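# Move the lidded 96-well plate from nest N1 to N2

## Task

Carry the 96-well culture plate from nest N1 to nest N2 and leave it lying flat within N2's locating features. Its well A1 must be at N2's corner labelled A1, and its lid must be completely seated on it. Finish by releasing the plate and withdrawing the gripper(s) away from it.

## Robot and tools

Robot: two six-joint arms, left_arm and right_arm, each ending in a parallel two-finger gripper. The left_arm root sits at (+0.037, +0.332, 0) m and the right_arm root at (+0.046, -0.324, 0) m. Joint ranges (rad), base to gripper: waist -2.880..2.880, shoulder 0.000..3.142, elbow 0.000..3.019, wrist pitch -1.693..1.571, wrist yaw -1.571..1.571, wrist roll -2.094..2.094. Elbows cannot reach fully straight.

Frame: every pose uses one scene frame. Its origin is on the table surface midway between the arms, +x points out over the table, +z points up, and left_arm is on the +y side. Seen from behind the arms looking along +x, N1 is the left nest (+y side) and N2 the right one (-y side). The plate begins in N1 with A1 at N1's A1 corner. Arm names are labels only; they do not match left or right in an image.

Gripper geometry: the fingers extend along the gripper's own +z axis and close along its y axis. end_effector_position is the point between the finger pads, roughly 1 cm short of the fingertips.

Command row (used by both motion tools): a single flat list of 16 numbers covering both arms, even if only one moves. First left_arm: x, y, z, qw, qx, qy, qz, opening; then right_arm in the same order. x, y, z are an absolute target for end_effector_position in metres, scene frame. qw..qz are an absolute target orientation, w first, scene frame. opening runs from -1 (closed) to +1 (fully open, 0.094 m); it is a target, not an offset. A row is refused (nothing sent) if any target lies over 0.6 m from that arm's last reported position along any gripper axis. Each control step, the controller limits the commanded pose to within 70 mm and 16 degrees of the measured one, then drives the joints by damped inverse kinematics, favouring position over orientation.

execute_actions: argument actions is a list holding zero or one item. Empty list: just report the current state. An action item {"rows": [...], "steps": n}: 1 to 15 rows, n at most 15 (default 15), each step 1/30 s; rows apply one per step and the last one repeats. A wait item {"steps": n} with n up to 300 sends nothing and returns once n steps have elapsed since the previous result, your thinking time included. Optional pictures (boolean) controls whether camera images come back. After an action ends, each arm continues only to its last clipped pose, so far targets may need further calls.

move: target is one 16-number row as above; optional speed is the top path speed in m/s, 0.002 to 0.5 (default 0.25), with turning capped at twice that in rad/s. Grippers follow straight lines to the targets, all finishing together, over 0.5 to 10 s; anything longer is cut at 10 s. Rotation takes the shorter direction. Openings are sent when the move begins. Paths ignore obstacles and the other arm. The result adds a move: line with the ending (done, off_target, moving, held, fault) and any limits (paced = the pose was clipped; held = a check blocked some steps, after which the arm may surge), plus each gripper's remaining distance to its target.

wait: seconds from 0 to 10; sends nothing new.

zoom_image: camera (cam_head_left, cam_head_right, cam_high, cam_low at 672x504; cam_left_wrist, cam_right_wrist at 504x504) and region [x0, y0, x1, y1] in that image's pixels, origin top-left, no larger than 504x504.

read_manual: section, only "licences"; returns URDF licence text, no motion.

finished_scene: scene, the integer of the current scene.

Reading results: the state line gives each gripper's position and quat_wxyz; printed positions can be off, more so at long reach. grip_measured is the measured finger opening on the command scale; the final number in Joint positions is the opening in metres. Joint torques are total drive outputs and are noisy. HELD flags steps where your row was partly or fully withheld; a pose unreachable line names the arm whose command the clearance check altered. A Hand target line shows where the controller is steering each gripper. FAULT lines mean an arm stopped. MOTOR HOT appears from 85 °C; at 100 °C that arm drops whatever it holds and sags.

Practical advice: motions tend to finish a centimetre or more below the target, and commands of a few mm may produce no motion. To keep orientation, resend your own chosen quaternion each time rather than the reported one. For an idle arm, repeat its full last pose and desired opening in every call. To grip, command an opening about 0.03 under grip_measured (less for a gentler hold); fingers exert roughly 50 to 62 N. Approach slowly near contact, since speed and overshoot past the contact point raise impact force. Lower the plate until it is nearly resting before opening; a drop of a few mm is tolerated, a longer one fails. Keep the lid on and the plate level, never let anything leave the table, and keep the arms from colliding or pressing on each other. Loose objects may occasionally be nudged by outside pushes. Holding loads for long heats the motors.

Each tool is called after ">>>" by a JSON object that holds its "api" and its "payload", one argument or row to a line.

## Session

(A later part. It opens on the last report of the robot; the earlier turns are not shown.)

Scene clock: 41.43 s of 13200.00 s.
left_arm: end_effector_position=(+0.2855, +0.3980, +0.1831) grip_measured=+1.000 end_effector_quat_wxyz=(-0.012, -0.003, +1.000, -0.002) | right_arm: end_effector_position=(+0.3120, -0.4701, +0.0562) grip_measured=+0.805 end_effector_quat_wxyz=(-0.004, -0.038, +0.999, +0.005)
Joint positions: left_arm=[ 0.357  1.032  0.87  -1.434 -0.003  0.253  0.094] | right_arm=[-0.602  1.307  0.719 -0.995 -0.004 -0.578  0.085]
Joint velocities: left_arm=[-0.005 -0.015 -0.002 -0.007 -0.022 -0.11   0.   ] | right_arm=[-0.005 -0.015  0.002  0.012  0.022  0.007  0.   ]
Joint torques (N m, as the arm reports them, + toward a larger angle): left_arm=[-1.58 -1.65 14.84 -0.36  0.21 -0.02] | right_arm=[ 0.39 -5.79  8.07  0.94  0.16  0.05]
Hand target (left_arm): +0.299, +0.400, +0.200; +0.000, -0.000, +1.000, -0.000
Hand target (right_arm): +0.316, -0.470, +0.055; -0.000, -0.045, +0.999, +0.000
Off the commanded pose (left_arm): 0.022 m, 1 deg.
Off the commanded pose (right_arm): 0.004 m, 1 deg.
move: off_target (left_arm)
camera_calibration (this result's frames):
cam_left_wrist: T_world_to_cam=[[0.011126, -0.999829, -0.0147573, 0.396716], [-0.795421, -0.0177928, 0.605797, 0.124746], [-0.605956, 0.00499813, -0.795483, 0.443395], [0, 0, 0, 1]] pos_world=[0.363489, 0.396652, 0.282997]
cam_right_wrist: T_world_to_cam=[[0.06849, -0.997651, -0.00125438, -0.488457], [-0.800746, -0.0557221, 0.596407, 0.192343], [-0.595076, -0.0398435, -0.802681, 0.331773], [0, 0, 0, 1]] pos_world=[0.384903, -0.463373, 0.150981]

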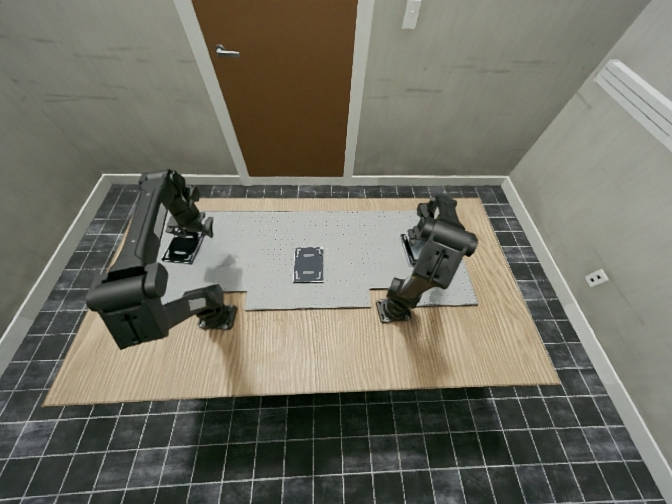

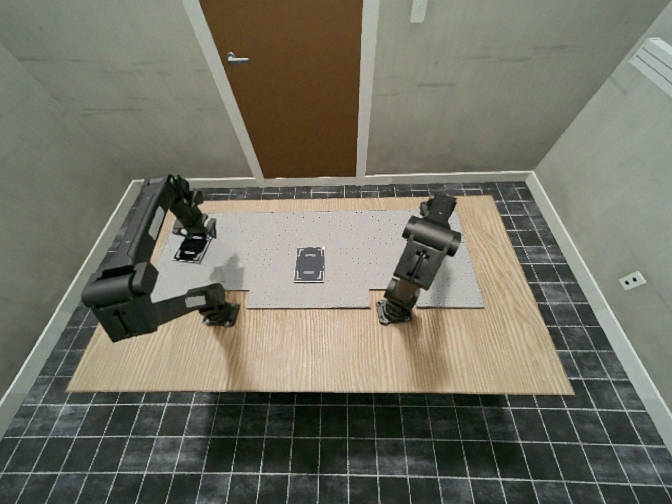

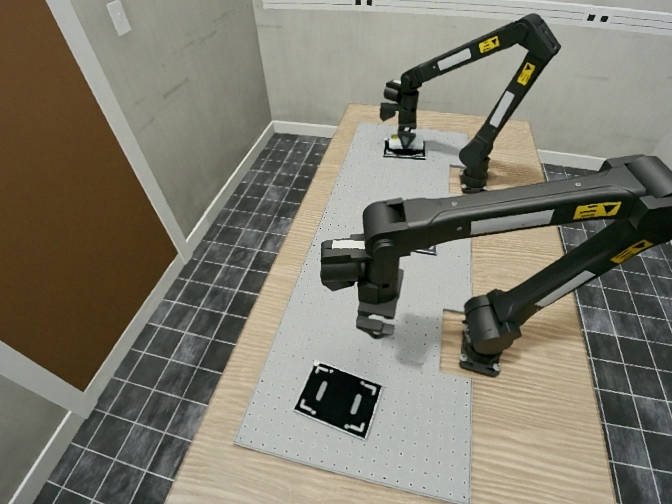

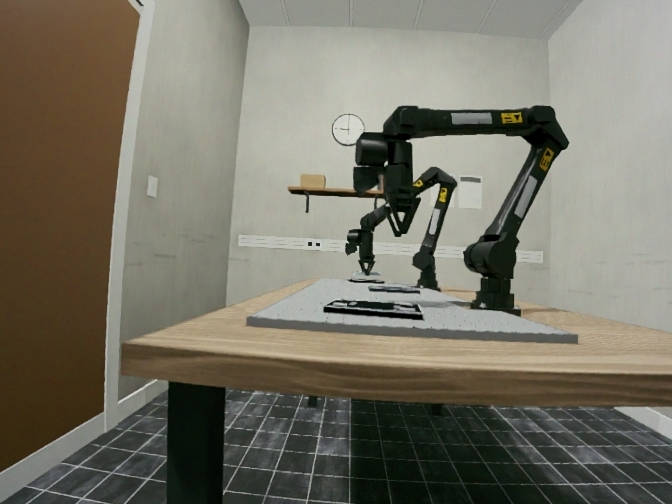

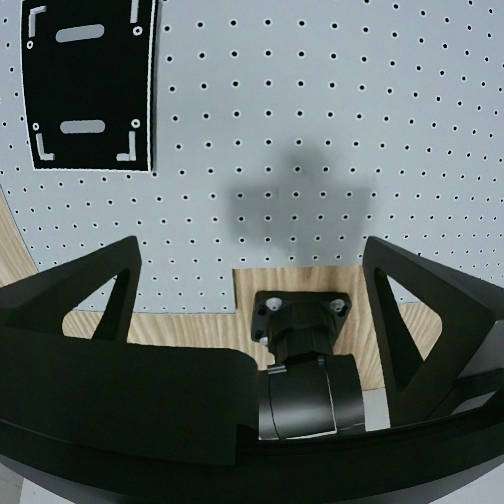

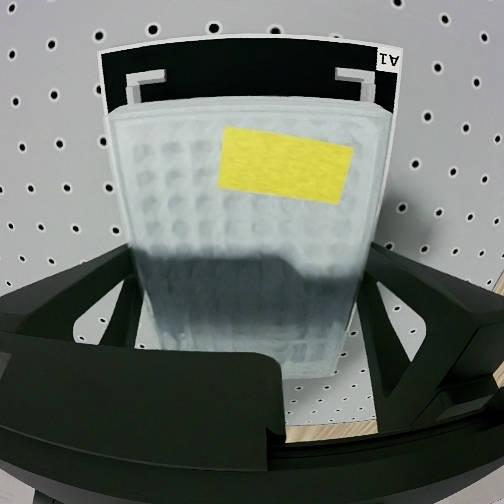

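Centered; needs about +4 mm x.

>>> {"api": "move", "payload": {
  "target": [0.3,0.4,0.2,0,0,1,0,1,0.321,-0.469,0.041,0,-0.045,0.999,0,0.77],
  "speed": 0.02
}}

Scene clock: 43.23 s of 13200.00 s.
left_arm: end_effector_position=(+0.2855, +0.3980, +0.1831) grip_measured=+1.000 end_effector_quat_wxyz=(-0.012, -0.003, +1.000, -0.002) | right_arm: end_effector_position=(+0.3178, -0.4695, +0.0433) grip_measured=+0.805 end_effector_quat_wxyz=(-0.003, -0.043, +0.999, +0.004)
Joint positions: left_arm=[ 0.357  1.032  0.87  -1.434 -0.003  0.253  0.094] | right_arm=[-0.591  1.342  0.711 -0.948 -0.004 -0.578  0.085]
Joint velocities: left_arm=[-0.015 -0.005 -0.007 -0.007  0.007 -0.066  0.   ] | right_arm=[-0.005 -0.005 -0.017 -0.022 -0.037  0.022 -0.   ]
Joint torques (N m, as the arm reports them, + toward a larger angle): left_arm=[-1.68 -2.02 14.76 -0.55  0.23 -0.02] | right_arm=[ 0.46 -5.63  7.76  0.93  0.17  0.15]
Hand target (left_arm): +0.299, +0.400, +0.200; +0.000, -0.000, +1.000, -0.000
Hand target (right_arm): +0.321, -0.469, +0.041; -0.000, -0.045, +0.999, +0.000
Off the commanded pose (left_arm): 0.022 m, 1 deg.
Off the commanded pose (right_arm): 0.004 m, 1 deg.
move: off_target (left_arm)
camera_calibration (this result's frames):
cam_left_wrist: T_world_to_cam=[[0.011126, -0.999829, -0.0147573, 0.396716], [-0.795421, -0.0177928, 0.605797, 0.124746], [-0.605956, 0.00499813, -0.795483, 0.443395], [0, 0, 0, 1]] pos_world=[0.363489, 0.396652, 0.282997]
cam_right_wrist: T_world_to_cam=[[0.0791434, -0.996863, 0.000187205, -0.49133], [-0.801507, -0.0635219, 0.594601, 0.201322], [-0.592724, -0.0472088, -0.804021, 0.320687], [0, 0, 0, 1]] pos_world=[0.390325, -0.461861, 0.138225]

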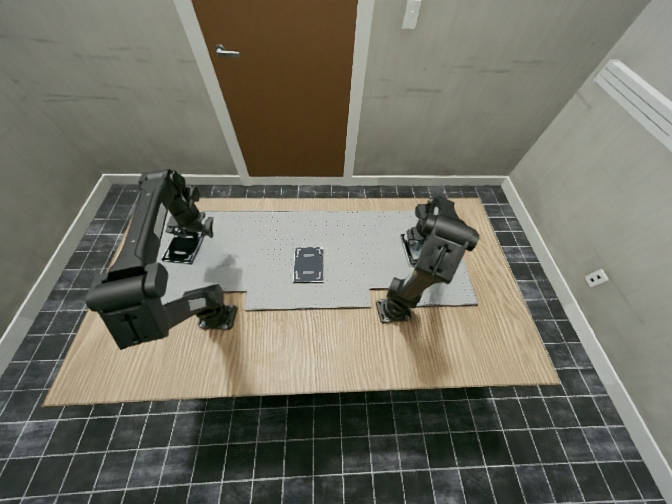

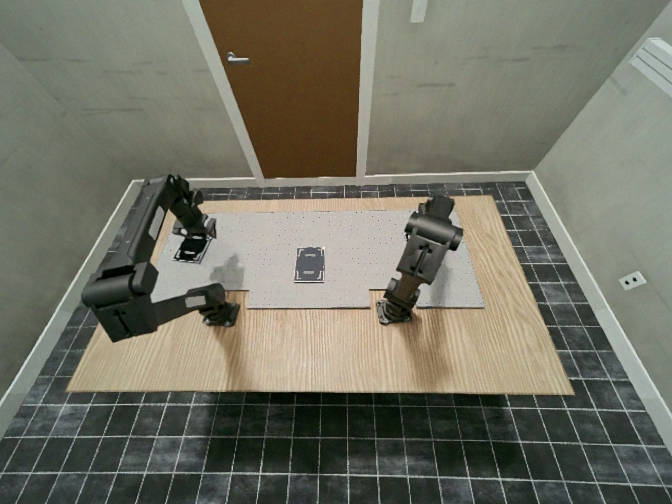

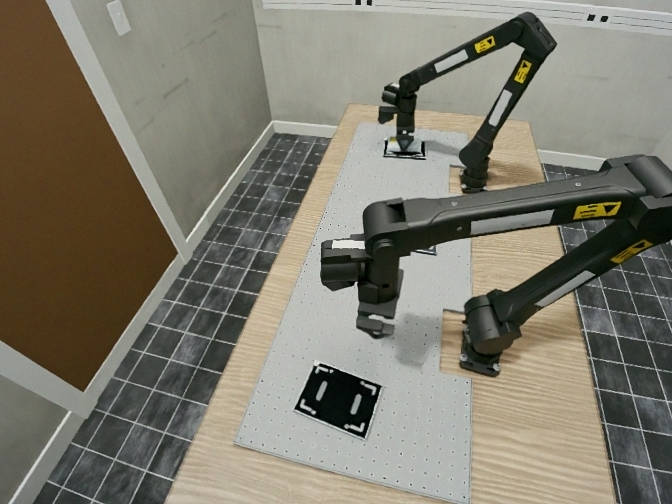

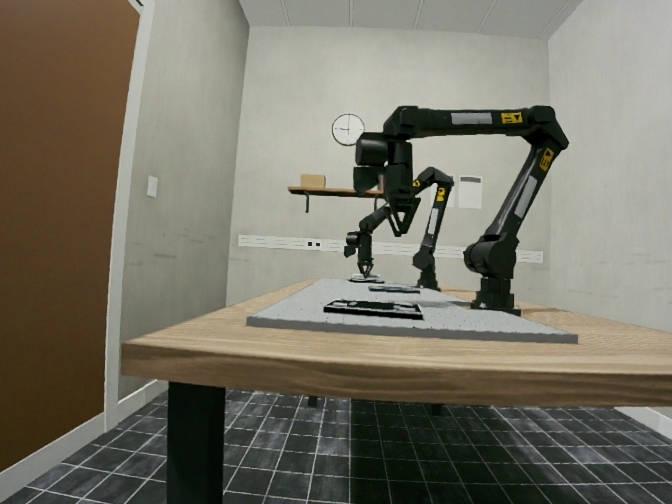

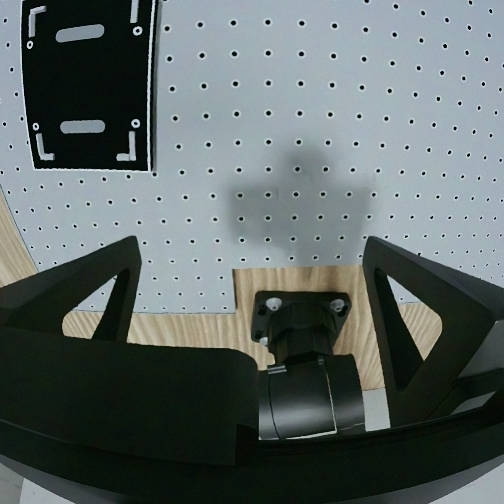

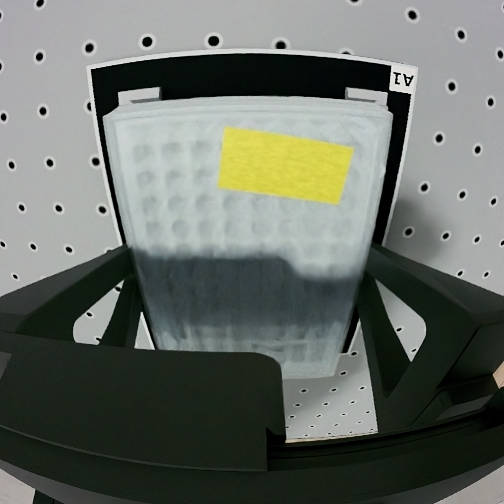

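>>> {"api": "move", "payload": {
  "target": [0.3,0.4,0.2,0,0,1,0,1,0.318,-0.472,0.028,0,-0.045,0.999,0,0.77],
  "speed": 0.015
}}

Scene clock: 45.60 s of 13200.00 s.
left_arm: end_effector_position=(+0.2855, +0.3980, +0.1831) grip_measured=+1.000 end_effector_quat_wxyz=(-0.012, -0.003, +1.000, -0.002) | right_arm: end_effector_position=(+0.3171, -0.4708, +0.0354) grip_measured=+0.805 end_effector_quat_wxyz=(-0.000, -0.042, +0.999, +0.000)
Joint positions: left_arm=[ 0.357  1.032  0.87  -1.434 -0.003  0.253  0.094] | right_arm=[-0.593  1.352  0.694 -0.913 -0.    -0.578  0.085]
Joint velocities: left_arm=[-0.005 -0.005  0.002 -0.007  0.022 -0.037  0.   ] | right_arm=[ 0.005 -0.005 -0.002 -0.002  0.022 -0.022 -0.   ]
Joint torques (N m, as the arm reports them, + toward a larger angle): left_arm=[-1.46 -1.89 14.85 -0.47  0.21 -0.01] | right_arm=[-0.06 -5.21  7.36  1.37  0.03  0.03]
Hand target (left_arm): +0.299, +0.400, +0.200; +0.000, -0.000, +1.000, -0.000
Hand target (right_arm): +0.318, -0.472, +0.028; +0.000, -0.045, +0.999, -0.000
Off the commanded pose (left_arm): 0.022 m, 1 deg.
Off the commanded pose (right_arm): 0.008 m, 0 deg.
move: off_target (left_arm)
camera_calibration (this result's frames):
cam_left_wrist: T_world_to_cam=[[0.011126, -0.999829, -0.0147573, 0.396716], [-0.795421, -0.0177928, 0.605797, 0.124746], [-0.605956, 0.00499813, -0.795483, 0.443395], [0, 0, 0, 1]] pos_world=[0.363489, 0.396652, 0.282997]
cam_right_wrist: T_world_to_cam=[[0.0772324, -0.996981, 0.00801959, -0.492254], [-0.805441, -0.0576497, 0.589866, 0.209581], [-0.587623, -0.0520161, -0.807461, 0.310152], [0, 0, 0, 1]] pos_world=[0.389075, -0.462553, 0.130759]

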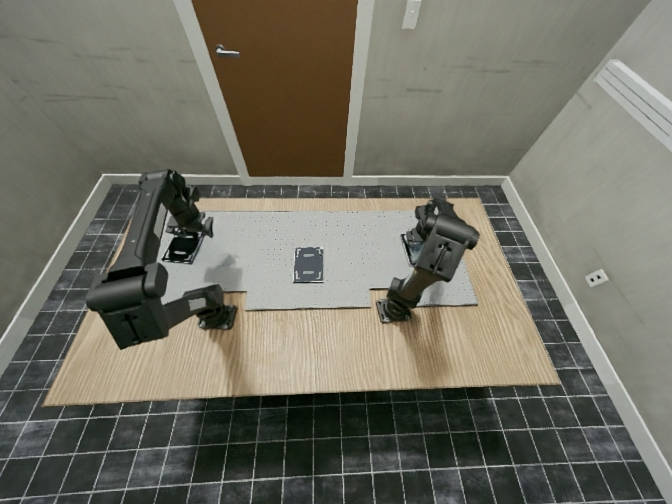

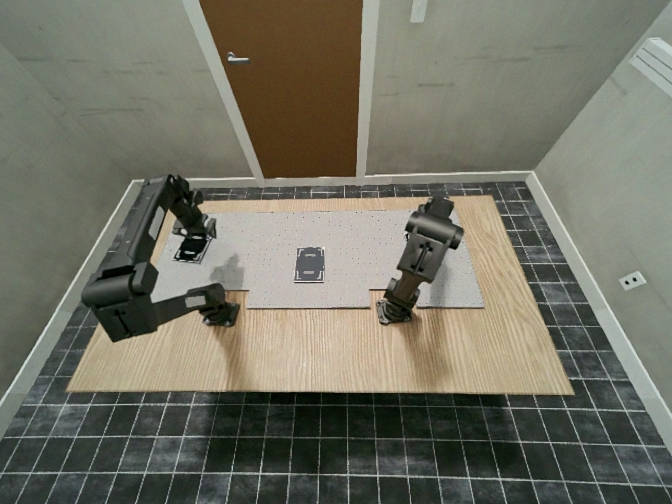

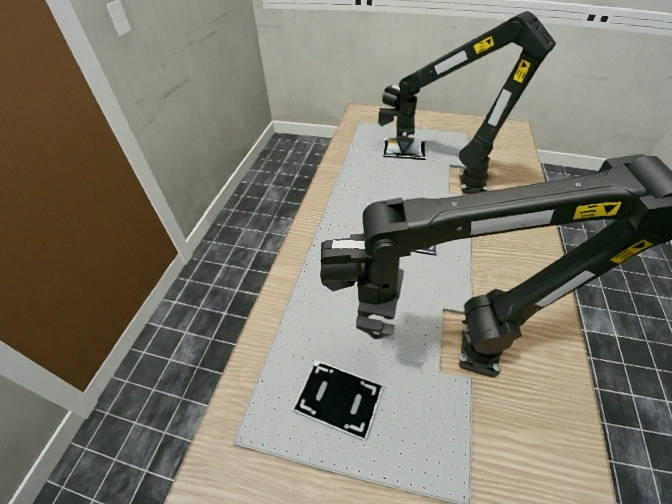

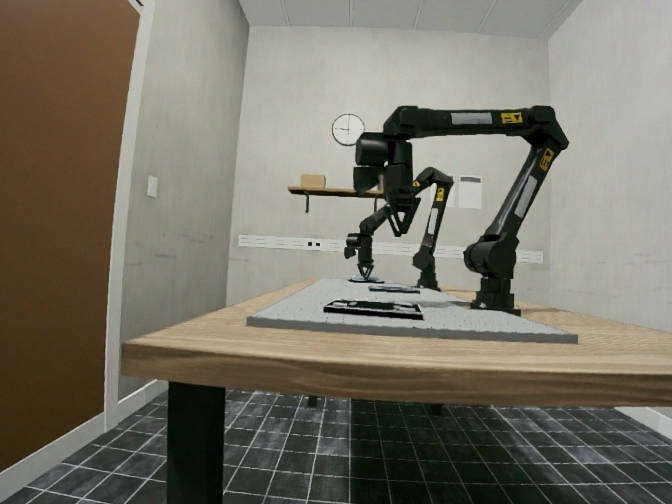

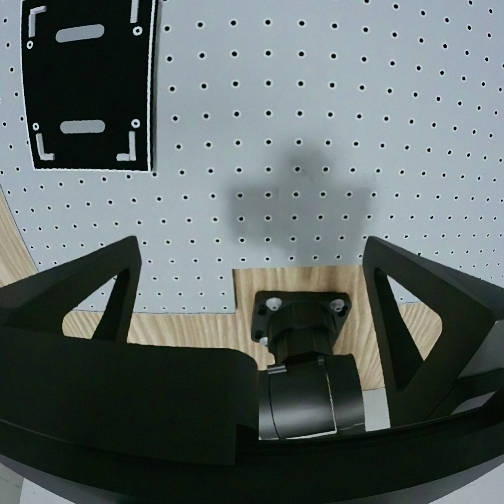

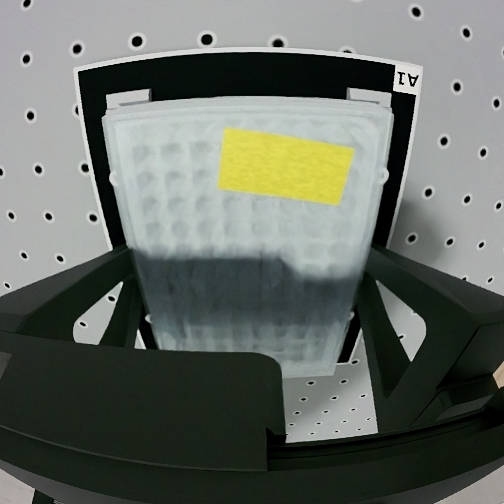

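>>> {"api": "execute_actions", "payload": {
  "actions": [
    {"rows":[[0.3,0.4,0.2,0,0,1,0,1,0.318,-0.472,0.032,0,-0.045,0.999,0,1]],"steps":8}
  ],
  "pictures": false
}}

>>> {"api": "execute_actions", "payload": {
  "actions": [
    {"rows":[[0.3,0.4,0.2,0,0,1,0,1,0.326,-0.476,0.044,0.012,-0.045,0.999,-0.007,1],[0.3,0.4,0.2,0,0,1,0,1,0.333,-0.481,0.058,0.024,-0.045,0.999,-0.014,1],[0.3,0.4,0.2,0,0,1,0,1,0.333,-0.481,0.064,0.024,-0.045,0.999,-0.014,1],[0.3,0.4,0.2,0,0,1,0,1,0.333,-0.481,0.07,0.024,-0.045,0.999,-0.014,1],[0.3,0.4,0.2,0,0,1,0,1,0.333,-0.481,0.079,0.024,-0.045,0.999,-0.014,1],[0.3,0.4,0.2,0,0,1,0,1,0.333,-0.481,0.088,0.024,-0.045,0.999,-0.014,1]],"steps":15}
  ],
  "pictures": false
}}

>>> {"api": "move", "payload": {
  "target": [0.3,0.4,0.2,0,0,1,0,1,0.36,-0.48,0.2,0,-0.045,0.999,0,1]
}}

Scene clock: 47.63 s of 13200.00 s.
left_arm: end_effector_position=(+0.2855, +0.3980, +0.1831) grip_measured=+1.000 end_effector_quat_wxyz=(-0.012, -0.003, +1.000, -0.002) | right_arm: end_effector_position=(+0.3169, -0.4707, +0.0347) grip_measured=+1.000 end_effector_quat_wxyz=(-0.001, -0.042, +0.999, +0.001)
Joint positions: left_arm=[ 0.357  1.032  0.87  -1.434 -0.003  0.253  0.094] | right_arm=[-0.593  1.355  0.694 -0.913 -0.    -0.578  0.094]
Joint velocities: left_arm=[-0.005 -0.005 -0.012 -0.002 -0.081 -0.051  0.   ] | right_arm=[ 0.005  0.015 -0.007 -0.012 -0.066  0.081  0.   ]
Joint torques (N m, as the arm reports them, + toward a larger angle): left_arm=[-1.82 -2.2  14.7  -0.48  0.18  0.  ] | right_arm=[-0.42 -6.03  7.75  0.85  0.    0.03]
Hand target (left_arm): +0.299, +0.400, +0.200; +0.000, -0.000, +1.000, -0.000
Hand target (right_arm): +0.318, -0.472, +0.032; +0.000, -0.045, +0.999, -0.000
Off the commanded pose (left_arm): 0.022 m, 1 deg.
Off the commanded pose (right_arm): 0.003 m, 0 deg.
Steps of this call (steps 1 to 53: nothing new was sent; steps 54 to 61: all 8 steps of this action). Readings (end_effector_position):
54: left_arm (+0.2855, +0.3980, +0.1831) | right_arm (+0.3171, -0.4708, +0.0354)
55: left_arm (+0.2855, +0.3980, +0.1831) | right_arm (+0.3170, -0.4708, +0.0352)
57: left_arm (+0.2855, +0.3980, +0.1831) | right_arm (+0.3169, -0.4707, +0.0349)
61: the state above

Scene clock: 48.13 s of 13200.00 s.
left_arm: end_effector_position=(+0.2855, +0.3980, +0.1831) grip_measured=+1.000 end_effector_quat_wxyz=(-0.012, -0.003, +1.000, -0.002) | right_arm: end_effector_position=(+0.3203, -0.4725, +0.0734) grip_measured=+1.000 end_effector_quat_wxyz=(+0.014, -0.043, +0.999, -0.008)
Joint positions: left_arm=[ 0.357  1.032  0.87  -1.434 -0.003  0.253  0.094] | right_arm=[-0.593  1.27   0.74  -1.009 -0.    -0.579  0.094]
Joint velocities: left_arm=[-0.024  0.005 -0.007  0.007  0.066 -0.037  0.   ] | right_arm=[-0.005 -0.015  0.017 -0.022 -0.022  0.066  0.   ]
Joint torques (N m, as the arm reports them, + toward a larger angle): left_arm=[-1.81 -2.2  14.75 -0.49  0.21  0.  ] | right_arm=[-0.15 -6.13 12.54 -0.47 -0.01  0.  ]
Hand target (left_arm): +0.299, +0.400, +0.200; +0.000, -0.000, +1.000, -0.000
Hand target (right_arm): +0.333, -0.481, +0.088; +0.024, -0.045, +0.999, -0.014
Off the commanded pose (left_arm): 0.022 m, 1 deg.
Off the commanded pose (right_arm): 0.021 m, 1 deg.
Steps of this call (steps 1 to 15: all 15 steps of this action). Readings (end_effector_position):
1: left_arm (+0.2855, +0.3980, +0.1831) | right_arm (+0.3169, -0.4707, +0.0347)
2: left_arm (+0.2855, +0.3980, +0.1831) | right_arm (+0.3170, -0.4708, +0.0350)
4: left_arm (+0.2855, +0.3980, +0.1831) | right_arm (+0.3154, -0.4699, +0.0382)
8: left_arm (+0.2855, +0.3980, +0.1831) | right_arm (+0.3115, -0.4678, +0.0565)
15: the state above

Scene clock: 49.37 s of 13200.00 s.
left_arm: end_effector_position=(+0.2855, +0.3980, +0.1831) grip_measured=+1.000 end_effector_quat_wxyz=(-0.012, -0.003, +1.000, -0.002) | right_arm: end_effector_position=(+0.3500, -0.4783, +0.1865) grip_measured=+1.000 end_effector_quat_wxyz=(-0.008, -0.047, +0.999, +0.005)
Joint positions: left_arm=[ 0.357  1.032  0.87  -1.434 -0.002  0.253  0.094] | right_arm=[-0.567  1.263  1.053 -1.38  -0.    -0.56   0.094]
Joint velocities: left_arm=[-0.015 -0.005 -0.022 -0.007 -0.051  0.037  0.   ] | right_arm=[-0.005  0.015 -0.027 -0.017 -0.051 -0.066  0.   ]
Joint torques (N m, as the arm reports them, + toward a larger angle): left_arm=[-1.69 -1.9  14.78 -0.57  0.22 -0.01] | right_arm=[ 0.51 -6.09 13.23 -0.44  0.01  0.21]
Hand target (left_arm): +0.299, +0.400, +0.200; +0.000, -0.000, +1.000, -0.000
Hand target (right_arm): +0.360, -0.481, +0.200; -0.000, -0.045, +0.999, +0.000
Off the commanded pose (left_arm): 0.022 m, 1 deg.
Off the commanded pose (right_arm): 0.017 m, 1 deg.
move: off_target (left_arm, right_arm)
camera_calibration (this result's frames):
cam_left_wrist: T_world_to_cam=[[0.0111369, -0.999834, -0.0143876, 0.396584], [-0.79548, -0.017577, 0.605725, 0.124702], [-0.605878, 0.00469918, -0.795544, 0.443513], [0, 0, 0, 1]] pos_world=[0.363496, 0.396626, 0.283005]
cam_right_wrist: T_world_to_cam=[[0.0856551, -0.996323, -0.00167459, -0.504376], [-0.794663, -0.0693317, 0.603079, 0.13469], [-0.600978, -0.0503261, -0.79768, 0.454679], [0, 0, 0, 1]] pos_world=[0.423487, -0.470301, 0.280615]

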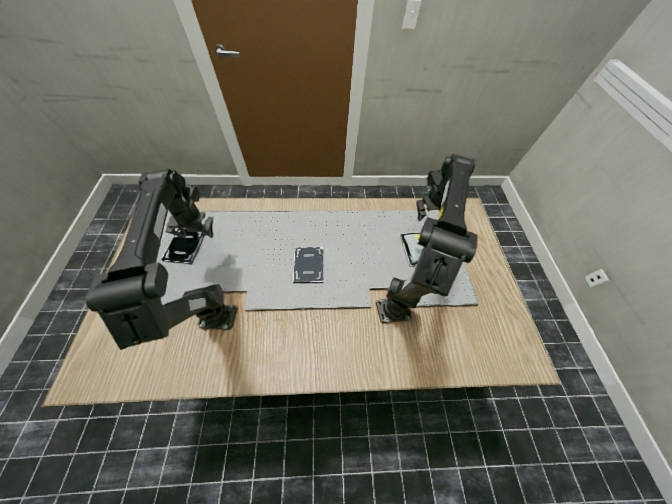

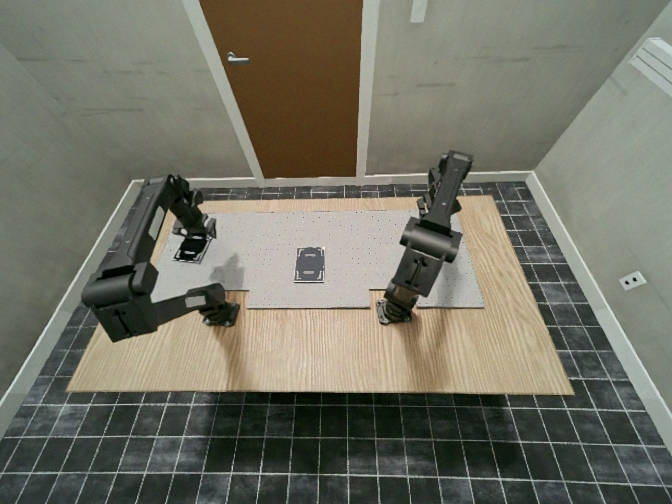

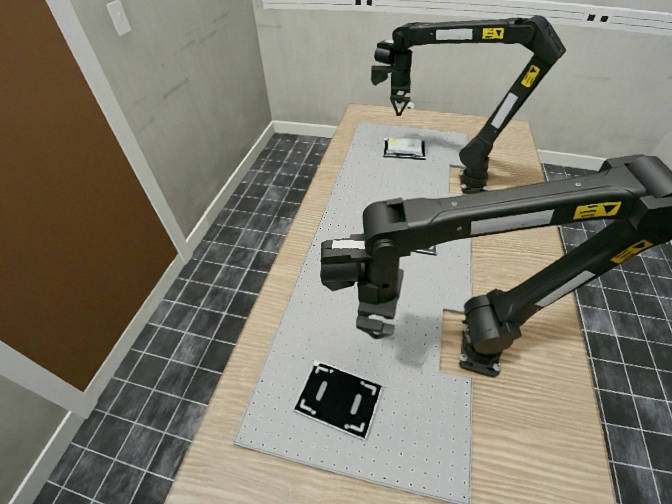

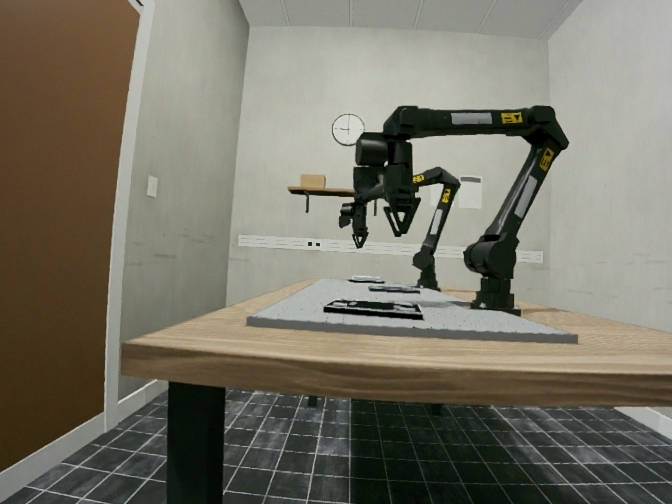

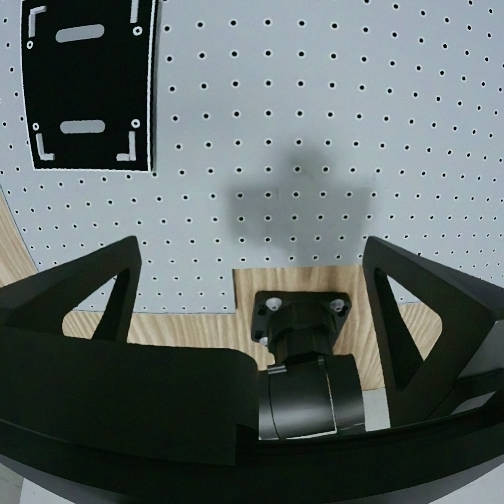

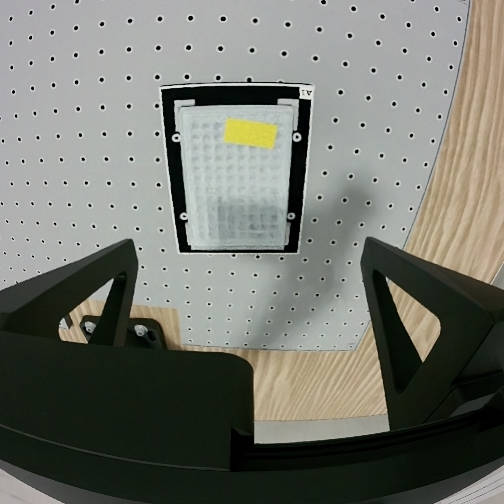

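>>> {"api": "finished_scene", "payload": {
  "scene": 2
}}

The scene is finished: the task was done.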